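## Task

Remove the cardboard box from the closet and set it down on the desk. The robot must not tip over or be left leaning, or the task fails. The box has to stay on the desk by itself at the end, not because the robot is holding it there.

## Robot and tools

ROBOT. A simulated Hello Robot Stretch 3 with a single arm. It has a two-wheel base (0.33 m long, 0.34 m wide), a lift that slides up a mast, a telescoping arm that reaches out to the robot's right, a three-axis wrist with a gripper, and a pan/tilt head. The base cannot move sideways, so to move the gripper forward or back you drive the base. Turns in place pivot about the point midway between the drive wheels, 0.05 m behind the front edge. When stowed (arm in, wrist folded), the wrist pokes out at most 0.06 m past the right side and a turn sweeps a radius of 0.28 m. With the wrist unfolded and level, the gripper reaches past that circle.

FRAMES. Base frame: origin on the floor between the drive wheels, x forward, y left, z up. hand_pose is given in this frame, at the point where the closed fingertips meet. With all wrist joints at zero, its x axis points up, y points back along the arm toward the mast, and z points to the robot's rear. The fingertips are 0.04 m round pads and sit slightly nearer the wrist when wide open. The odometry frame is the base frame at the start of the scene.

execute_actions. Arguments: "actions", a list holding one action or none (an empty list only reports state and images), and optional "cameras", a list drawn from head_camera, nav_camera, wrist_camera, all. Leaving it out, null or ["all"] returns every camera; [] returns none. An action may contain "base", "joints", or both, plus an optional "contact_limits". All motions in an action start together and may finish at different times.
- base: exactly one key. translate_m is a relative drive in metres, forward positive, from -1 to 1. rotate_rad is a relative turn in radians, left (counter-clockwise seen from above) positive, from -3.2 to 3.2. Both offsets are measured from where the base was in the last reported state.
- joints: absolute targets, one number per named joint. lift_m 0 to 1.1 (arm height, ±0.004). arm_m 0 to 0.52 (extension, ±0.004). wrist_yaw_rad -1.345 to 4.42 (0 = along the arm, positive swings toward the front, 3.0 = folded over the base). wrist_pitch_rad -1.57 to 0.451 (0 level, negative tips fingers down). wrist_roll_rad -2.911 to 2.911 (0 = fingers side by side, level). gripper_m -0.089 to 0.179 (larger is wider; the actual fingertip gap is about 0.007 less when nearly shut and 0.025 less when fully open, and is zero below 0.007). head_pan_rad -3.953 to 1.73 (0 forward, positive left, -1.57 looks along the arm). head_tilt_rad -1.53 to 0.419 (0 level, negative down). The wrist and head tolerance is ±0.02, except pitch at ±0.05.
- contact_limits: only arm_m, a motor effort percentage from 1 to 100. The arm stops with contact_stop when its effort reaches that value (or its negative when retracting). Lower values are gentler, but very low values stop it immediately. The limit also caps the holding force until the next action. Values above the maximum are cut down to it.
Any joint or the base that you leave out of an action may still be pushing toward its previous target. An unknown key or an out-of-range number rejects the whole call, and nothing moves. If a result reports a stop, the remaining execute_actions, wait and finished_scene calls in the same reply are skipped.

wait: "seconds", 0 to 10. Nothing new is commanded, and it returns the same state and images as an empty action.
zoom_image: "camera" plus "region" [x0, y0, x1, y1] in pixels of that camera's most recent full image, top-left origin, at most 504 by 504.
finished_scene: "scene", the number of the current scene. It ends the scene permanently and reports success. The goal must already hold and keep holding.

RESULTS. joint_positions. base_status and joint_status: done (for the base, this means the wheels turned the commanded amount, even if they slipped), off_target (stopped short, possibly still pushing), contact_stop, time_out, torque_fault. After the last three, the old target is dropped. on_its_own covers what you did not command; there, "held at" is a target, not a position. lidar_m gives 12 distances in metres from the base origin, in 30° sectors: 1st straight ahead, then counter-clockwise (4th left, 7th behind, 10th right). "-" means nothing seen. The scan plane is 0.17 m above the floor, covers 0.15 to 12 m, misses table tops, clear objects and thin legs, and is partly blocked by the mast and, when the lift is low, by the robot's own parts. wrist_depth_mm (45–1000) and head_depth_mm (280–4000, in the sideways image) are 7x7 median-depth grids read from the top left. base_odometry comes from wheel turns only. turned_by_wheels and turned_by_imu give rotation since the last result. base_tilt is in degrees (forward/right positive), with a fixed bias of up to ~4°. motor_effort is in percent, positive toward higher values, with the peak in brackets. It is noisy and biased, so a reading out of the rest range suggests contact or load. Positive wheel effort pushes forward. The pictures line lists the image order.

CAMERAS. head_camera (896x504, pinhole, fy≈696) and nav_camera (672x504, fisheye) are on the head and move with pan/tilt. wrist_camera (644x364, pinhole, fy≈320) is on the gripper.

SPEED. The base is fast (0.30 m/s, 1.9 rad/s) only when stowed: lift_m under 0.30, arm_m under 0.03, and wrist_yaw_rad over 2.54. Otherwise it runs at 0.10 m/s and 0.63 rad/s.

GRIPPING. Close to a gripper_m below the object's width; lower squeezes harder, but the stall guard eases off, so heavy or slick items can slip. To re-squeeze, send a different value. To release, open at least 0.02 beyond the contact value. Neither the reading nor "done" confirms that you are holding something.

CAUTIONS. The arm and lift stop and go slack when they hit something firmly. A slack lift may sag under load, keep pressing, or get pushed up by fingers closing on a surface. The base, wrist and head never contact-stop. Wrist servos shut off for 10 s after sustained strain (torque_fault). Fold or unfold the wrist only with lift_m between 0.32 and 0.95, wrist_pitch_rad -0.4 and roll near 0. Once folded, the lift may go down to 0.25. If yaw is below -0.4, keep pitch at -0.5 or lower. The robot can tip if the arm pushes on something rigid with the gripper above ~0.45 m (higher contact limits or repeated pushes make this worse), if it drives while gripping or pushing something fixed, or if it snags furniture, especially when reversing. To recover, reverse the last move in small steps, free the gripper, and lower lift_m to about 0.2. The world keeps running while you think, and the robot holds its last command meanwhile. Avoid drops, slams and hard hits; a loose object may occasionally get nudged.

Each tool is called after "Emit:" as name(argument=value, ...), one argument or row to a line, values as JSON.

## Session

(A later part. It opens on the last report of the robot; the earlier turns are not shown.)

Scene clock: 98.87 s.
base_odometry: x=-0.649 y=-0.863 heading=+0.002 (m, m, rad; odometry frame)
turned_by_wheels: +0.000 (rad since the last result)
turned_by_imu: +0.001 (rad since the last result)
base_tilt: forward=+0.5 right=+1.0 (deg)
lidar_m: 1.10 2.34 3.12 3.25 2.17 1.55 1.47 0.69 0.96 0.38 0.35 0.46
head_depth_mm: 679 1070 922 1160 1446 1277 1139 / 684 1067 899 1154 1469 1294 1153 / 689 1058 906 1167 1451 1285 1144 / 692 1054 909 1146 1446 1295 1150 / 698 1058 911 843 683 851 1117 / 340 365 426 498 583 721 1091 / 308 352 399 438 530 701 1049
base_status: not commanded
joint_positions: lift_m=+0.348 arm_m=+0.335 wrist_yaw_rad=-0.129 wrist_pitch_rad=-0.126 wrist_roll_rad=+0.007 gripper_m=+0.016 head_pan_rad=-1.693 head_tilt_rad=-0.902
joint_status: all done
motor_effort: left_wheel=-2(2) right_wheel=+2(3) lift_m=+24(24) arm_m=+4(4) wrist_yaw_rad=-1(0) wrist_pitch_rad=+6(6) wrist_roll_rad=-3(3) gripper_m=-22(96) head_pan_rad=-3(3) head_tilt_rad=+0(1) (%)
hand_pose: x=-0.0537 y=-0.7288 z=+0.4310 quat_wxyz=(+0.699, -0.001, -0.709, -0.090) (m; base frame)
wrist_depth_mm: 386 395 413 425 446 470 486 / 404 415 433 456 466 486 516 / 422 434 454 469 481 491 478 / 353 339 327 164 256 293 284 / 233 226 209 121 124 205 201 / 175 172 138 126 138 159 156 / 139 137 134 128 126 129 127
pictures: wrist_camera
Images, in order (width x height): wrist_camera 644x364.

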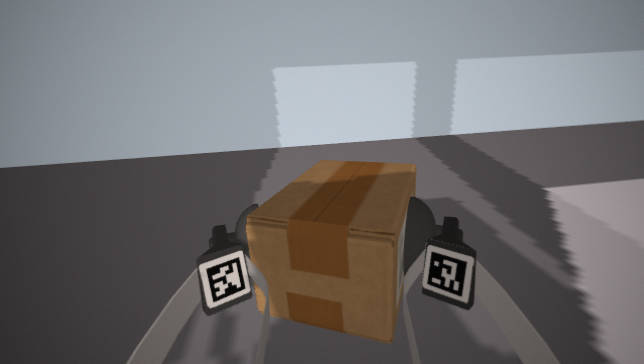

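Emit:
execute_actions(
  actions=[
    {"base": {"rotate_rad": -0.6}, "joints": {"lift_m": 0.375, "wrist_pitch_rad": -0.02, "arm_m": 0.0, "head_pan_rad": -1.4}},
  ],
  cameras=["head_camera", "wrist_camera"],
)

Scene clock: 104.40 s.
base_odometry: x=-0.649 y=-0.863 heading=-0.598 (m, m, rad; odometry frame)
turned_by_wheels: -0.600 (rad since the last result)
turned_by_imu: -0.595 (rad since the last result)
base_tilt: forward=+0.5 right=+1.0 (deg)
lidar_m: 0.43 0.93 2.31 2.93 3.68 2.32 1.58 1.48 0.68 0.90 0.38 0.35
head_depth_mm: 785 1032 1140 1244 1391 1266 1136 / 753 1113 1274 1238 1464 820 1144 / 724 1119 955 1216 1466 1269 1166 / 726 1113 933 1167 1471 1295 1156 / 699 1085 908 1182 1444 1295 1158 / 705 1055 918 1143 1385 1239 977 / 711 1028 917 1107 599 665 811
base_status: done
joint_positions: lift_m=+0.375 arm_m=+0.000 wrist_yaw_rad=-0.130 wrist_pitch_rad=-0.053 wrist_roll_rad=+0.007 gripper_m=+0.024 head_pan_rad=-1.407 head_tilt_rad=-0.902
joint_status: all done
on_its_own: gripper_m is held at +0.024, not at your +0.015, by its stall guard, which is not easing now
motor_effort: left_wheel=+1(4) right_wheel=-2(7) lift_m=+36(37) arm_m=-4(6) wrist_yaw_rad=+0(2) wrist_pitch_rad=+13(16) wrist_roll_rad=-3(3) gripper_m=-19(19) head_pan_rad=+2(17) head_tilt_rad=+1(1) (%)
hand_pose: x=-0.0544 y=-0.3977 z=+0.4758 quat_wxyz=(+0.702, -0.027, -0.709, -0.065) (m; base frame)
wrist_depth_mm: 592 639 638 658 549 377 941 / 640 738 880 739 569 394 944 / 653 752 896 773 591 408 - / 628 586 616 165 457 428 - / 393 793 901 122 124 451 - / 691 816 138 125 137 570 907 / 711 770 745 694 528 487 706
pictures: head_camera (sideways: a quarter turn clockwise sets it upright), wrist_camera
Images, in order (width x height): head_camera 896x504, wrist_camera 644x364.

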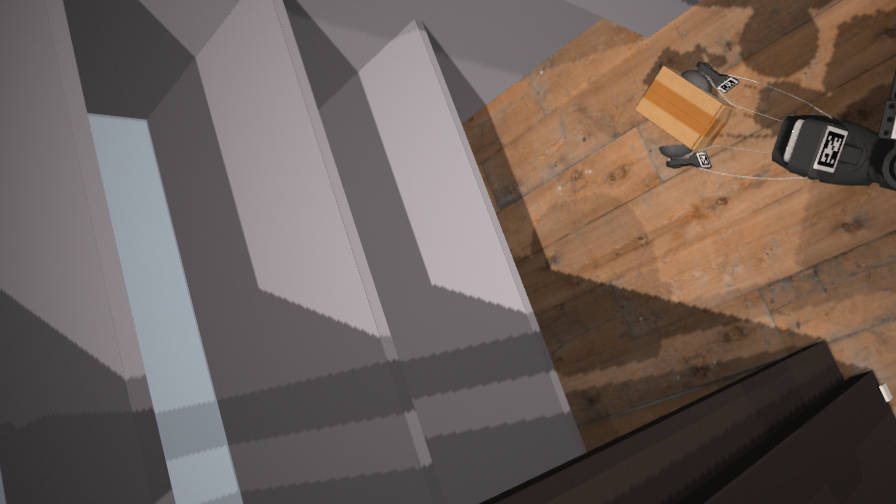

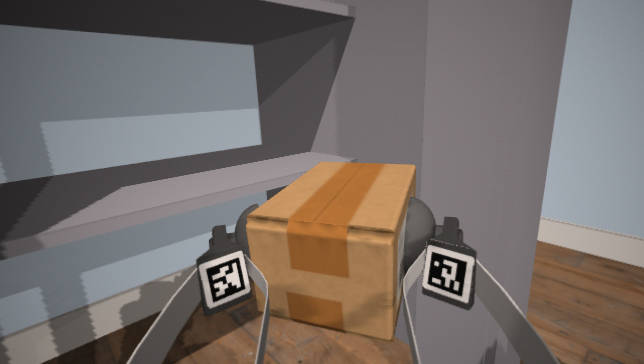

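Emit:
execute_actions(
  actions=[],
)

Scene clock: 105.17 s.
base_odometry: x=-0.649 y=-0.863 heading=-0.598 (m, m, rad; odometry frame)
turned_by_wheels: +0.000 (rad since the last result)
turned_by_imu: +0.000 (rad since the last result)
base_tilt: forward=+0.5 right=+1.0 (deg)
lidar_m: 0.43 0.93 2.31 2.92 3.69 2.31 1.59 1.48 0.68 0.90 0.38 0.35
head_depth_mm: 786 1031 1137 1239 1414 1268 1139 / 755 1109 1275 1242 1459 823 1147 / 723 1114 952 1224 1469 1265 1168 / 725 1109 930 1171 1470 1293 1148 / 698 1084 915 1166 1441 1288 1151 / 706 1057 920 1145 1403 890 989 / 709 1031 926 1106 601 669 816
base_status: done
joint_positions: lift_m=+0.375 arm_m=+0.000 wrist_yaw_rad=-0.130 wrist_pitch_rad=-0.053 wrist_roll_rad=+0.007 gripper_m=+0.024 head_pan_rad=-1.407 head_tilt_rad=-0.902
joint_status: all done
on_its_own: gripper_m is held at +0.024, not at your +0.015, by its stall guard, which is not easing now
motor_effort: left_wheel=+1(4) right_wheel=-1(7) lift_m=+36(37) arm_m=-4(6) wrist_yaw_rad=+0(2) wrist_pitch_rad=+13(16) wrist_roll_rad=-3(3) gripper_m=-20(19) head_pan_rad=+1(17) head_tilt_rad=+1(1) (%)
hand_pose: x=-0.0544 y=-0.3977 z=+0.4758 quat_wxyz=(+0.702, -0.027, -0.709, -0.065) (m; base frame)
wrist_depth_mm: 600 624 661 656 556 373 917 / 644 738 885 728 563 392 950 / 653 755 894 769 582 406 - / 603 596 627 166 456 427 - / 399 775 889 121 124 452 - / 706 794 138 126 138 576 876 / 698 759 721 696 541 487 710
pictures: head_camera (sideways: a quarter turn clockwise sets it upright), nav_camera (sideways: a quarter turn counterclockwise sets it upright), wrist_camera
Images, in order (width x height): head_camera 896x504, nav_camera 672x504, wrist_camera 644x364.

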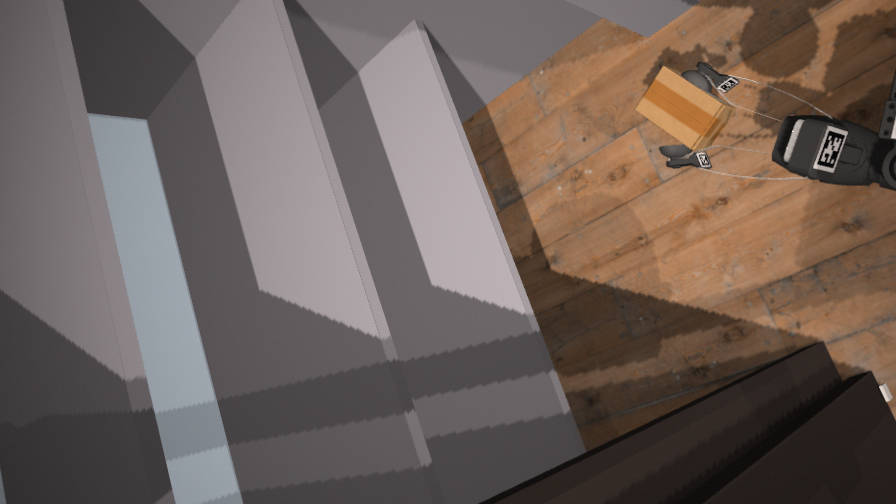

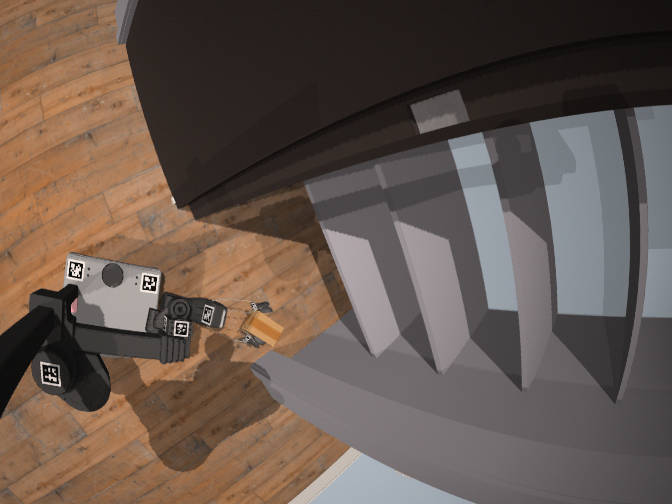

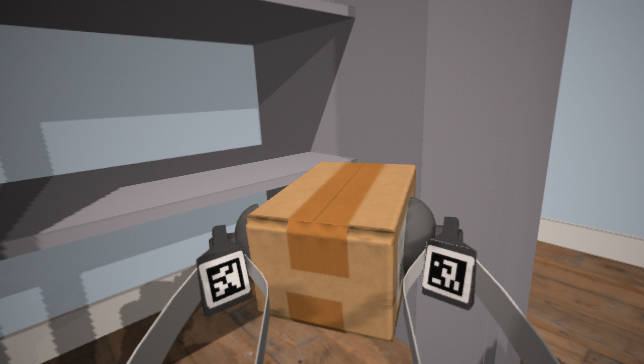

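Emit:
execute_actions(
  actions=[
    {"base": {"rotate_rad": -0.92}, "joints": {"wrist_yaw_rad": 2.62, "wrist_pitch_rad": -0.4, "lift_m": 0.29, "head_pan_rad": -3.1, "head_tilt_rad": -0.35}},
  ],
)

Scene clock: 108.50 s.
base_odometry: x=-0.649 y=-0.863 heading=-1.518 (m, m, rad; odometry frame)
turned_by_wheels: -0.920 (rad since the last result)
turned_by_imu: -0.914 (rad since the last result)
base_tilt: forward=+0.5 right=+1.0 (deg)
lidar_m: 0.35 0.35 0.49 2.27 2.37 3.27 3.23 2.06 1.53 1.48 0.68 1.01
head_depth_mm: 3147 3349 3555 3739 2717 1999 1581 / 3219 3381 3492 3646 2721 2008 1578 / 3210 3481 3512 3789 2798 2032 1591 / 3305 3425 3556 3877 2722 2009 1573 / 3308 3499 3635 3958 2752 2007 1590 / 3347 3543 3661 3915 2756 2019 1578 / 3304 3437 3389 3493 2771 2018 1578
base_status: done
joint_positions: lift_m=+0.290 arm_m=+0.000 wrist_yaw_rad=+2.617 wrist_pitch_rad=-0.421 wrist_roll_rad=+0.007 gripper_m=+0.024 head_pan_rad=-3.093 head_tilt_rad=-0.359
joint_status: all done
on_its_own: gripper_m is held at +0.024, not at your +0.015, by its stall guard, which is not easing now
motor_effort: left_wheel=+1(5) right_wheel=-1(7) lift_m=+25(30) arm_m=-4(4) wrist_yaw_rad=+4(5) wrist_pitch_rad=+8(13) wrist_roll_rad=-3(3) gripper_m=-20(19) head_pan_rad=-3(31) head_tilt_rad=+4(34) (%)
hand_pose: x=+0.0908 y=+0.0486 z=+0.3021 quat_wxyz=(+0.322, +0.708, -0.037, +0.627) (m; base frame)
wrist_depth_mm: - - - 573 390 295 259 / - - - 633 422 313 281 / - 969 936 718 456 331 297 / 746 747 717 165 409 361 316 / 620 605 568 121 124 398 366 / - 513 137 126 137 425 458 / - - - 409 410 413 408
pictures: head_camera (sideways: a quarter turn clockwise sets it upright), nav_camera (sideways: a quarter turn counterclockwise sets it upright), wrist_camera
Images, in order (width x height): head_camera 896x504, nav_camera 672x504, wrist_camera 644x364.

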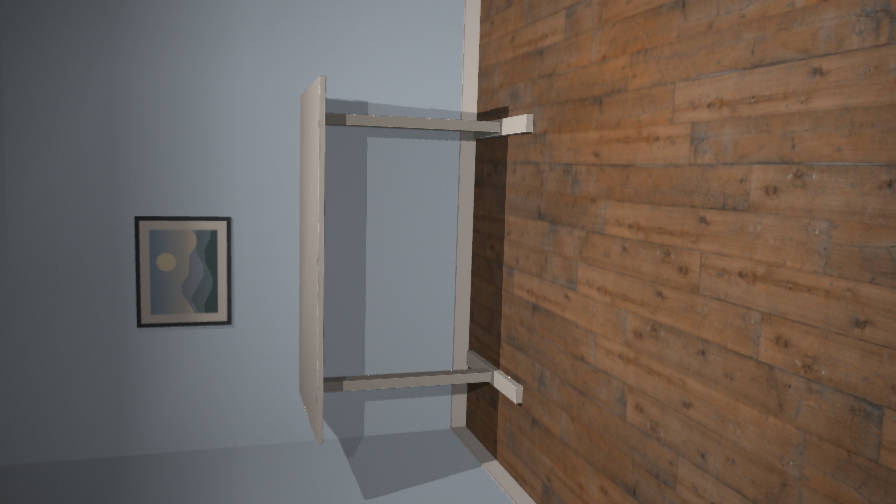

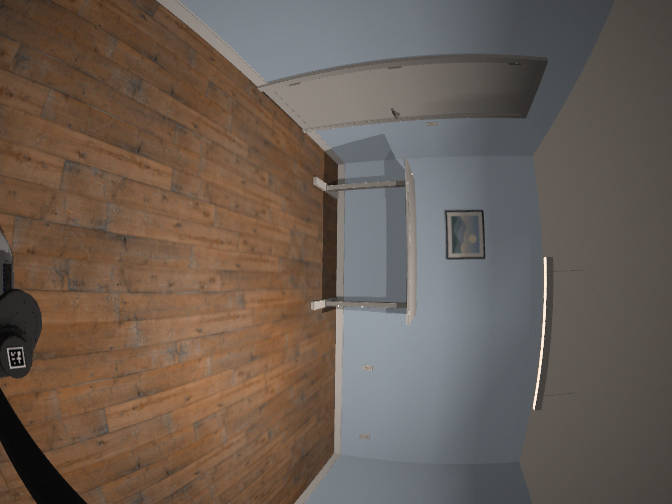

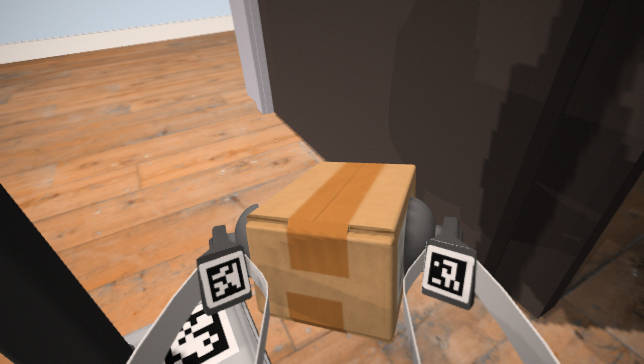

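Emit:
execute_actions(
  actions=[
    {"base": {"translate_m": -1.0}},
  ],
  cameras=[],
)

Emit:
execute_actions(
  actions=[
    {"base": {"translate_m": -0.85}},
  ],
  cameras=["head_camera"],
)

Scene clock: 113.73 s.
base_odometry: x=-0.702 y=+0.136 heading=-1.518 (m, m, rad; odometry frame)
turned_by_wheels: +0.000 (rad since the last result)
turned_by_imu: +0.001 (rad since the last result)
base_tilt: forward=+0.5 right=+1.0 (deg)
lidar_m: 1.33 1.39 2.37 2.29 2.39 2.79 2.27 2.01 1.51 1.46 1.52 1.43
head_depth_mm: 2321 2445 2532 2704 2766 1981 1561 / 2370 2458 2562 2694 2612 1995 1580 / 2377 2494 2564 2845 2783 1995 1587 / 2421 2486 2624 2846 2748 2013 1583 / 2413 2522 2658 2838 2806 2032 1575 / 2441 2593 2682 2889 2747 1989 1585 / 2446 2605 2734 2855 2617 2023 1576
base_status: done
joint_positions: lift_m=+0.290 arm_m=+0.000 wrist_yaw_rad=+2.618 wrist_pitch_rad=-0.422 wrist_roll_rad=+0.007 gripper_m=+0.024 head_pan_rad=-3.093 head_tilt_rad=-0.358
joint_status: not commanded
on_its_own: gripper_m is held at +0.024, not at your +0.015, by its stall guard, which is not easing now
motor_effort: left_wheel=+2(5) right_wheel=-2(9) lift_m=+25(25) arm_m=-4(4) wrist_yaw_rad=+3(3) wrist_pitch_rad=+9(9) wrist_roll_rad=-3(3) gripper_m=-20(19) head_pan_rad=-3(3) head_tilt_rad=+4(4) (%)
hand_pose: x=+0.0907 y=+0.0487 z=+0.3020 quat_wxyz=(+0.322, +0.708, -0.037, +0.627) (m; base frame)
wrist_depth_mm: - - - - - - - / - - - - - - - / - 971 919 883 857 850 828 / 763 732 717 165 623 669 656 / 619 592 575 121 123 550 550 / - 517 138 126 137 474 467 / - - - 403 412 415 410
pictures: none
No camera images: the call's "cameras" was empty. Leave "cameras" out to get every camera's image.

Scene clock: 118.27 s.
base_odometry: x=-0.747 y=+0.984 heading=-1.518 (m, m, rad; odometry frame)
turned_by_wheels: +0.000 (rad since the last result)
turned_by_imu: +0.001 (rad since the last result)
base_tilt: forward=+0.5 right=+1.0 (deg)
lidar_m: 2.18 2.26 2.39 2.31 2.41 1.91 1.42 1.70 1.47 1.41 1.51 2.08
head_depth_mm: 1581 1672 1775 1278 1917 1938 1565 / 1610 1698 1757 1289 1959 1921 1571 / 1632 1699 1799 1301 2019 2000 1589 / 1627 1718 1829 1429 2049 2012 1577 / 1639 1731 1842 1431 2056 1992 1579 / 1660 1743 1871 1425 2091 2024 1571 / 1690 1784 1882 1443 2100 2009 1577
base_status: done
joint_positions: lift_m=+0.290 arm_m=+0.000 wrist_yaw_rad=+2.618 wrist_pitch_rad=-0.422 wrist_roll_rad=+0.007 gripper_m=+0.024 head_pan_rad=-3.093 head_tilt_rad=-0.358
joint_status: not commanded
on_its_own: gripper_m is held at +0.024, not at your +0.015, by its stall guard, which is not easing now
motor_effort: left_wheel=+1(6) right_wheel=-2(9) lift_m=+25(25) arm_m=-4(4) wrist_yaw_rad=+2(2) wrist_pitch_rad=+9(9) wrist_roll_rad=-3(3) gripper_m=-19(19) head_pan_rad=-3(3) head_tilt_rad=+5(4) (%)
hand_pose: x=+0.0907 y=+0.0487 z=+0.3020 quat_wxyz=(+0.322, +0.708, -0.037, +0.627) (m; base frame)
wrist_depth_mm: - - - - - - - / - - - - - - - / - 948 917 911 857 833 848 / 752 740 723 165 620 660 663 / 616 602 572 121 124 547 540 / - 510 137 126 137 473 467 / - - - 406 409 417 407
pictures: head_camera (sideways: a quarter turn clockwise sets it upright)
Images, in order (width x height): head_camera 896x504.

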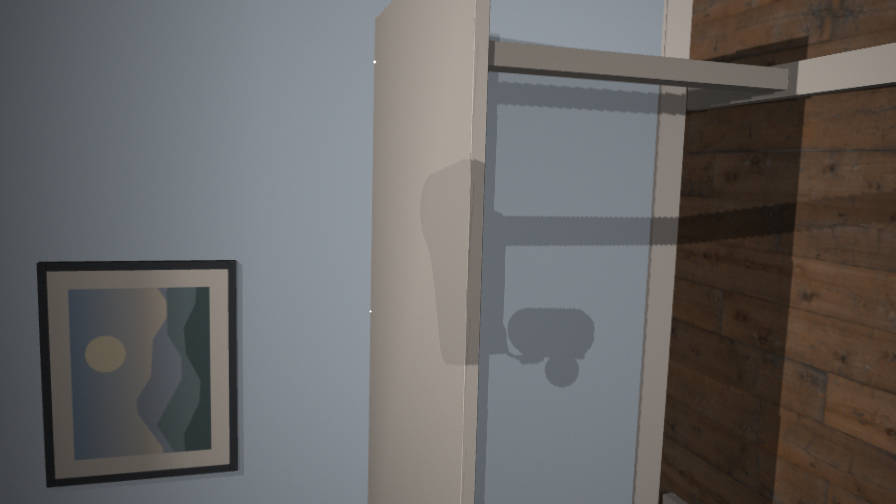

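Emit:
execute_actions(
  actions=[
    {"base": {"translate_m": -0.45}, "joints": {"lift_m": 0.78, "wrist_yaw_rad": 0.0, "head_tilt_rad": -0.6}},
  ],
  cameras=["head_camera", "nav_camera"],
)

Scene clock: 125.67 s.
base_odometry: x=-0.771 y=+1.434 heading=-1.518 (m, m, rad; odometry frame)
turned_by_wheels: +0.000 (rad since the last result)
turned_by_imu: +0.002 (rad since the last result)
base_tilt: forward=+0.5 right=+1.0 (deg)
lidar_m: 2.63 2.73 2.40 2.32 1.97 0.99 0.99 1.35 1.35 1.42 1.48 2.07
head_depth_mm: 1173 1269 962 734 1227 1430 - / 1181 1291 962 736 1749 1559 - / 1197 1290 970 741 1762 1563 1378 / 1207 1318 979 743 1795 1562 1313 / 1223 1327 977 780 1807 1576 1314 / 1237 1333 981 782 1819 1576 1313 / 1246 1357 991 785 1842 1578 1328
base_status: done
joint_positions: lift_m=+0.780 arm_m=+0.000 wrist_yaw_rad=+0.002 wrist_pitch_rad=-0.422 wrist_roll_rad=+0.006 gripper_m=+0.024 head_pan_rad=-3.093 head_tilt_rad=-0.593
joint_status: all done
on_its_own: gripper_m is held at +0.024, not at your +0.015, by its stall guard, which is not easing now
motor_effort: left_wheel=+1(4) right_wheel=-2(9) lift_m=+36(37) arm_m=-4(4) wrist_yaw_rad=-2(0) wrist_pitch_rad=+9(9) wrist_roll_rad=-3(3) gripper_m=-19(19) head_pan_rad=-3(1) head_tilt_rad=-4(22) (%)
hand_pose: x=-0.0211 y=-0.3691 z=+0.7915 quat_wxyz=(+0.690, +0.148, -0.693, -0.148) (m; base frame)
wrist_depth_mm: - - - - - - - / - - - - - - - / - - - - - - - / - - - 164 - - - / - - - 121 124 - - / - - 138 126 137 - - / 955 925 924 888 876 895 871
pictures: head_camera (sideways: a quarter turn clockwise sets it upright), nav_camera (sideways: a quarter turn counterclockwise sets it upright)
Images, in order (width x height): head_camera 896x504, nav_camera 672x504.

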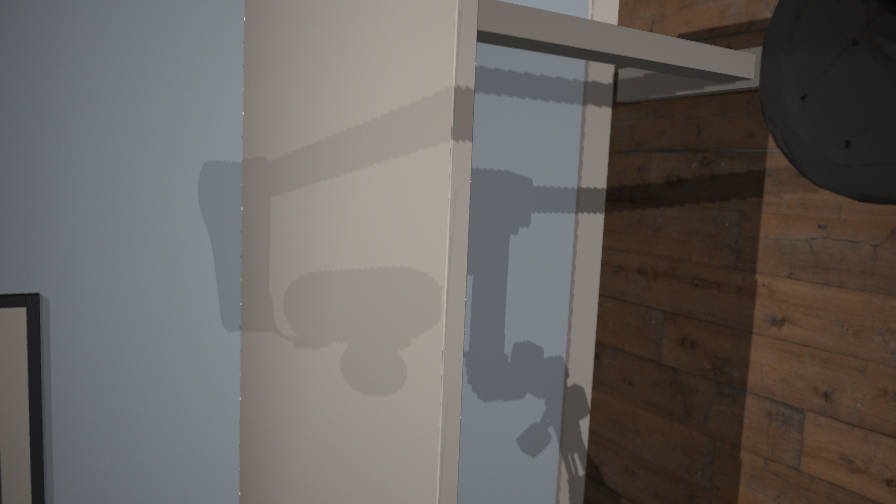

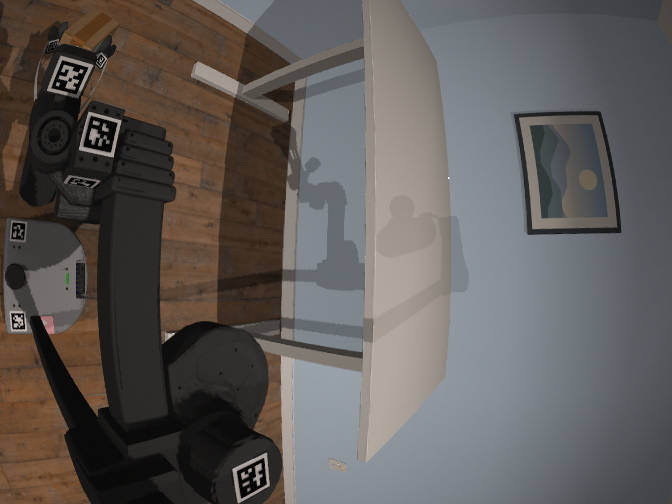

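Emit:
execute_actions(
  actions=[
    {"base": {"rotate_rad": -1.58}, "joints": {"lift_m": 0.95, "wrist_pitch_rad": -0.11, "arm_m": 0.33, "head_pan_rad": -1.6, "head_tilt_rad": -0.6}},
  ],
)

Scene clock: 130.13 s.
base_odometry: x=-0.771 y=+1.434 heading=-3.097 (m, m, rad; odometry frame)
turned_by_wheels: -1.580 (rad since the last result)
turned_by_imu: -1.569 (rad since the last result)
base_tilt: forward=+0.4 right=+1.0 (deg)
lidar_m: 1.42 1.47 2.06 2.63 2.72 2.39 2.31 1.98 0.99 0.99 1.36 1.35
head_depth_mm: 1189 1282 - 1108 1749 1551 1309 / 1191 1284 - 1106 1274 1448 1288 / 1199 1295 - 1658 1763 1568 1308 / 1200 1291 1037 741 1757 1560 1310 / 1210 1301 978 742 1787 1558 1314 / 1200 1316 977 743 1775 1579 1314 / 1203 1311 985 746 1780 1581 1319
base_status: done
joint_positions: lift_m=+0.950 arm_m=+0.330 wrist_yaw_rad=+0.001 wrist_pitch_rad=-0.142 wrist_roll_rad=+0.006 gripper_m=+0.024 head_pan_rad=-1.607 head_tilt_rad=-0.593
joint_status: all done
on_its_own: gripper_m is held at +0.024, not at your +0.015, by its stall guard, which is not easing now
motor_effort: left_wheel=+1(4) right_wheel=-1(6) lift_m=+36(36) arm_m=+4(4) wrist_yaw_rad=-1(1) wrist_pitch_rad=+13(14) wrist_roll_rad=-3(3) gripper_m=-19(19) head_pan_rad=+2(29) head_tilt_rad=-4(6) (%)
hand_pose: x=-0.0213 y=-0.7250 z=+1.0284 quat_wxyz=(+0.703, +0.050, -0.707, -0.050) (m; base frame)
wrist_depth_mm: 768 756 746 744 742 722 718 / 801 790 787 777 776 777 769 / 844 832 819 803 748 777 782 / 508 493 472 165 378 433 416 / 346 334 312 121 124 306 301 / 261 256 138 125 137 237 234 / 210 207 203 186 190 195 192
pictures: head_camera (sideways: a quarter turn clockwise sets it upright), nav_camera (sideways: a quarter turn counterclockwise sets it upright), wrist_camera
Images, in order (width x height): head_camera 896x504, nav_camera 672x504, wrist_camera 644x364.

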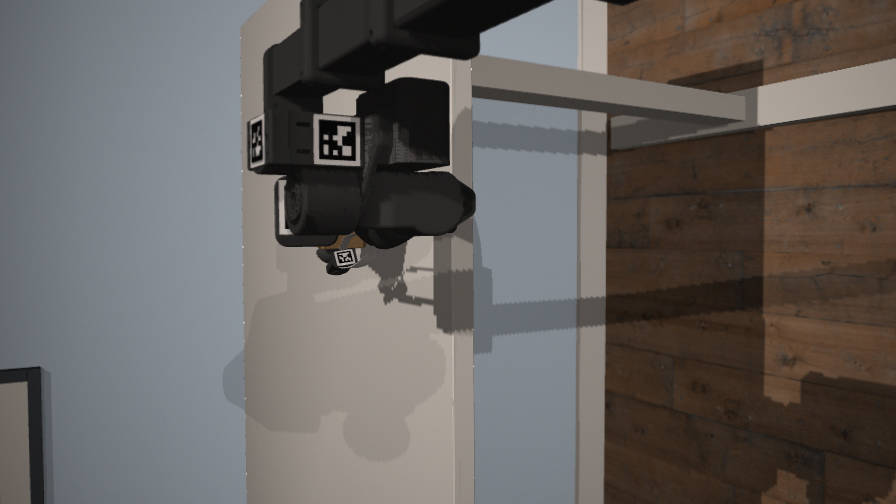

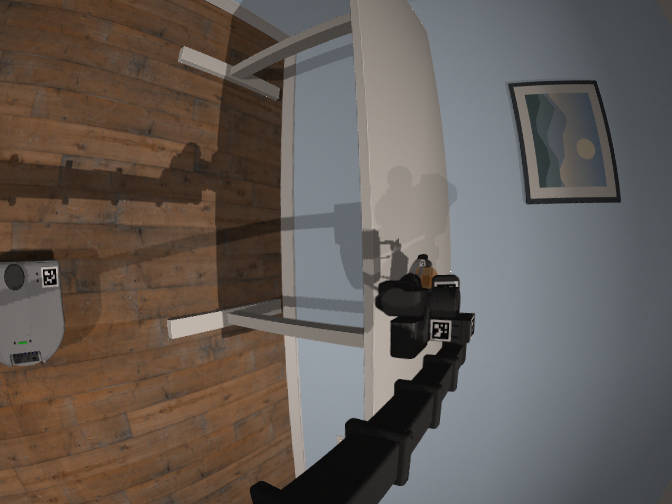

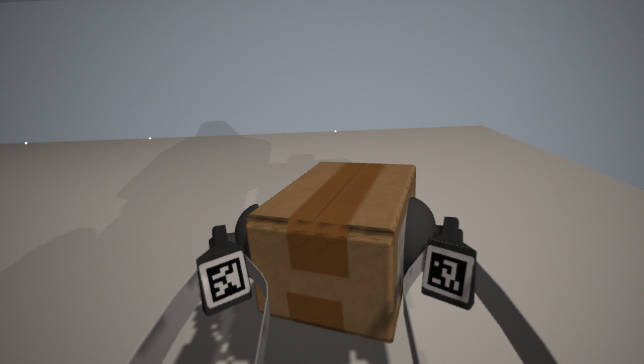

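Emit:
execute_actions(
  actions=[
    {"joints": {"lift_m": 0.896}},
  ],
  cameras=["wrist_camera"],
)

Scene clock: 131.80 s.
base_odometry: x=-0.771 y=+1.434 heading=-3.097 (m, m, rad; odometry frame)
turned_by_wheels: +0.000 (rad since the last result)
turned_by_imu: +0.000 (rad since the last result)
base_tilt: forward=+0.4 right=+1.1 (deg)
lidar_m: 1.42 1.48 2.06 2.62 2.73 2.39 2.31 1.98 0.99 0.98 1.36 1.35
head_depth_mm: 1192 1281 956 - 1768 1550 1307 / 1191 1290 1020 - 1280 1429 1273 / 1199 1284 1035 - 1753 1576 1307 / 1201 1290 1034 741 1766 1555 1313 / 1207 1303 974 746 1779 1564 1318 / 1205 1313 980 745 1791 1577 1315 / 1207 1325 978 749 1793 1572 1316
base_status: not commanded
joint_positions: lift_m=+0.896 arm_m=+0.330 wrist_yaw_rad=+0.001 wrist_pitch_rad=-0.139 wrist_roll_rad=+0.006 gripper_m=+0.024 head_pan_rad=-1.607 head_tilt_rad=-0.593
joint_status: all done
on_its_own: gripper_m is held at +0.024, not at your +0.015, by its stall guard, which is not easing now
motor_effort: left_wheel=+0(1) right_wheel=-1(1) lift_m=+25(31) arm_m=+4(4) wrist_yaw_rad=+0(1) wrist_pitch_rad=+12(12) wrist_roll_rad=-3(3) gripper_m=-19(20) head_pan_rad=+3(1) head_tilt_rad=-3(3) (%)
hand_pose: x=-0.0213 y=-0.7251 z=+0.9756 quat_wxyz=(+0.703, +0.049, -0.707, -0.049) (m; base frame)
wrist_depth_mm: 763 755 738 748 741 722 733 / 800 771 775 771 765 757 772 / 679 640 585 562 528 494 789 / 349 336 324 164 255 289 280 / 232 227 209 121 124 206 202 / 175 173 138 126 137 159 157 / 141 139 136 130 128 131 129
pictures: wrist_camera
Images, in order (width x height): wrist_camera 644x364.

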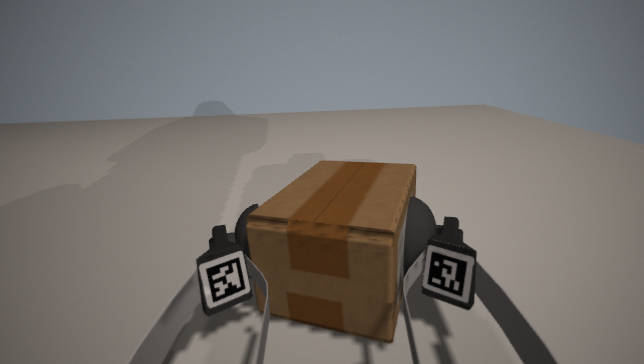

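Emit:
execute_actions(
  actions=[
    {"joints": {"gripper_m": 0.14}},
  ],
  cameras=["wrist_camera"],
)

Scene clock: 133.53 s.
base_odometry: x=-0.771 y=+1.434 heading=-3.097 (m, m, rad; odometry frame)
turned_by_wheels: +0.000 (rad since the last result)
turned_by_imu: +0.000 (rad since the last result)
base_tilt: forward=+0.4 right=+1.0 (deg)
lidar_m: 1.42 1.47 2.06 2.63 2.73 2.39 2.31 1.98 0.99 0.99 1.36 1.35
head_depth_mm: 1189 1271 954 - 1776 1558 1305 / 1185 1289 1025 - 1279 1432 1282 / 1195 1289 1040 - 1754 1562 1307 / 1202 1288 1004 758 1756 1565 1312 / 1200 1299 974 740 1759 1568 1314 / 1205 1307 981 747 1772 1576 1323 / 1210 1321 987 745 1775 1571 1305
base_status: not commanded
joint_positions: lift_m=+0.896 arm_m=+0.330 wrist_yaw_rad=+0.001 wrist_pitch_rad=-0.134 wrist_roll_rad=+0.006 gripper_m=+0.140 head_pan_rad=-1.607 head_tilt_rad=-0.593
joint_status: all done
motor_effort: left_wheel=+0(1) right_wheel=-1(1) lift_m=+25(25) arm_m=+4(4) wrist_yaw_rad=-1(0) wrist_pitch_rad=+10(11) wrist_roll_rad=-3(3) gripper_m=+0(81) head_pan_rad=+1(1) head_tilt_rad=-3(4) (%)
hand_pose: x=-0.0213 y=-0.7254 z=+0.9768 quat_wxyz=(+0.704, +0.048, -0.707, -0.048) (m; base frame)
wrist_depth_mm: 777 749 742 746 723 734 727 / 798 771 787 777 775 773 751 / 704 639 606 576 541 499 779 / 352 342 327 171 260 297 287 / 237 244 212 124 190 222 204 / 178 - 163 126 150 155 163 / 147 137 138 130 129 132 131
pictures: wrist_camera
Images, in order (width x height): wrist_camera 644x364.

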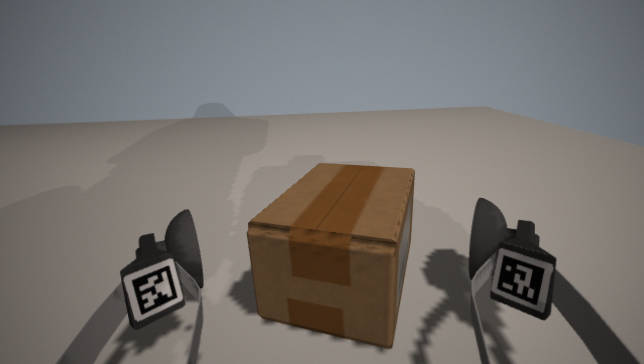

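Emit:
execute_actions(
  actions=[
    {"joints": {"arm_m": 0.22}},
  ],
  cameras=["wrist_camera", "head_camera"],
)

Scene clock: 135.67 s.
base_odometry: x=-0.771 y=+1.434 heading=-3.097 (m, m, rad; odometry frame)
turned_by_wheels: +0.000 (rad since the last result)
turned_by_imu: +0.001 (rad since the last result)
base_tilt: forward=+0.4 right=+1.0 (deg)
lidar_m: 1.42 1.48 2.06 2.63 2.72 2.40 2.31 1.98 0.99 0.99 1.36 1.36
head_depth_mm: 1189 1286 963 733 - 1524 1303 / 1200 1282 965 772 - 1436 1273 / 1196 1290 968 - - 1549 1309 / 1197 1292 971 741 1757 1572 1320 / 1202 1300 973 742 1777 1571 1311 / 1193 1312 984 746 1783 1573 1317 / 1206 1316 981 745 1776 1580 1312
base_status: not commanded
joint_positions: lift_m=+0.896 arm_m=+0.220 wrist_yaw_rad=+0.001 wrist_pitch_rad=-0.133 wrist_roll_rad=+0.006 gripper_m=+0.140 head_pan_rad=-1.607 head_tilt_rad=-0.593
joint_status: all done
motor_effort: left_wheel=+1(0) right_wheel=-1(1) lift_m=+25(24) arm_m=-4(5) wrist_yaw_rad=-1(1) wrist_pitch_rad=+10(10) wrist_roll_rad=-3(3) gripper_m=+1(0) head_pan_rad=+2(2) head_tilt_rad=-3(4) (%)
hand_pose: x=-0.0213 y=-0.6160 z=+0.9770 quat_wxyz=(+0.704, +0.048, -0.707, -0.047) (m; base frame)
wrist_depth_mm: 870 872 848 826 842 822 808 / 911 883 882 896 874 858 851 / 735 667 616 581 545 509 880 / 358 342 333 227 303 297 288 / 237 245 224 221 215 223 206 / 185 - 181 179 177 179 175 / - - - - - - -
pictures: head_camera (sideways: a quarter turn clockwise sets it upright), wrist_camera
Images, in order (width x height): head_camera 896x504, wrist_camera 644x364.

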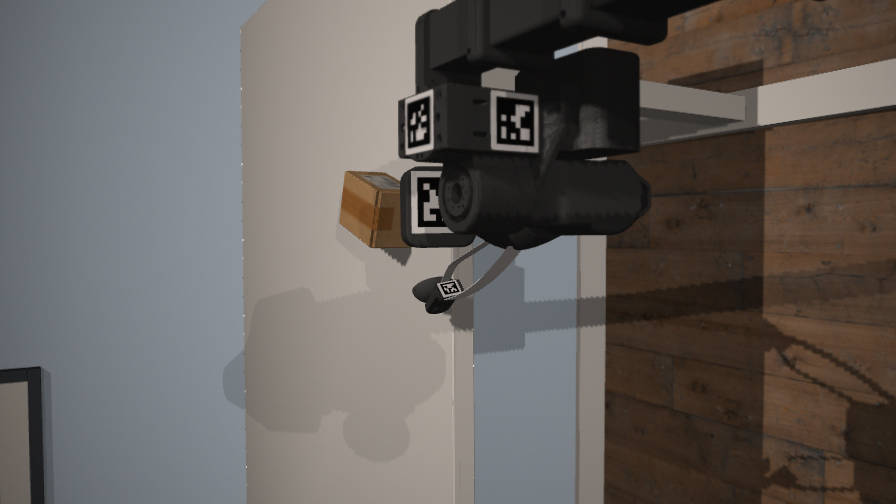

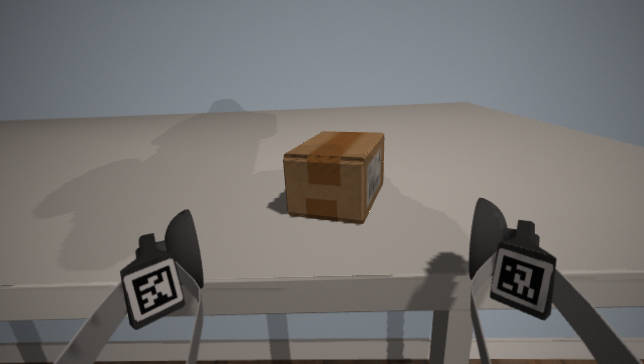

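Emit:
finished_scene(
  scene=2,
)

The scene is finished: the task was done.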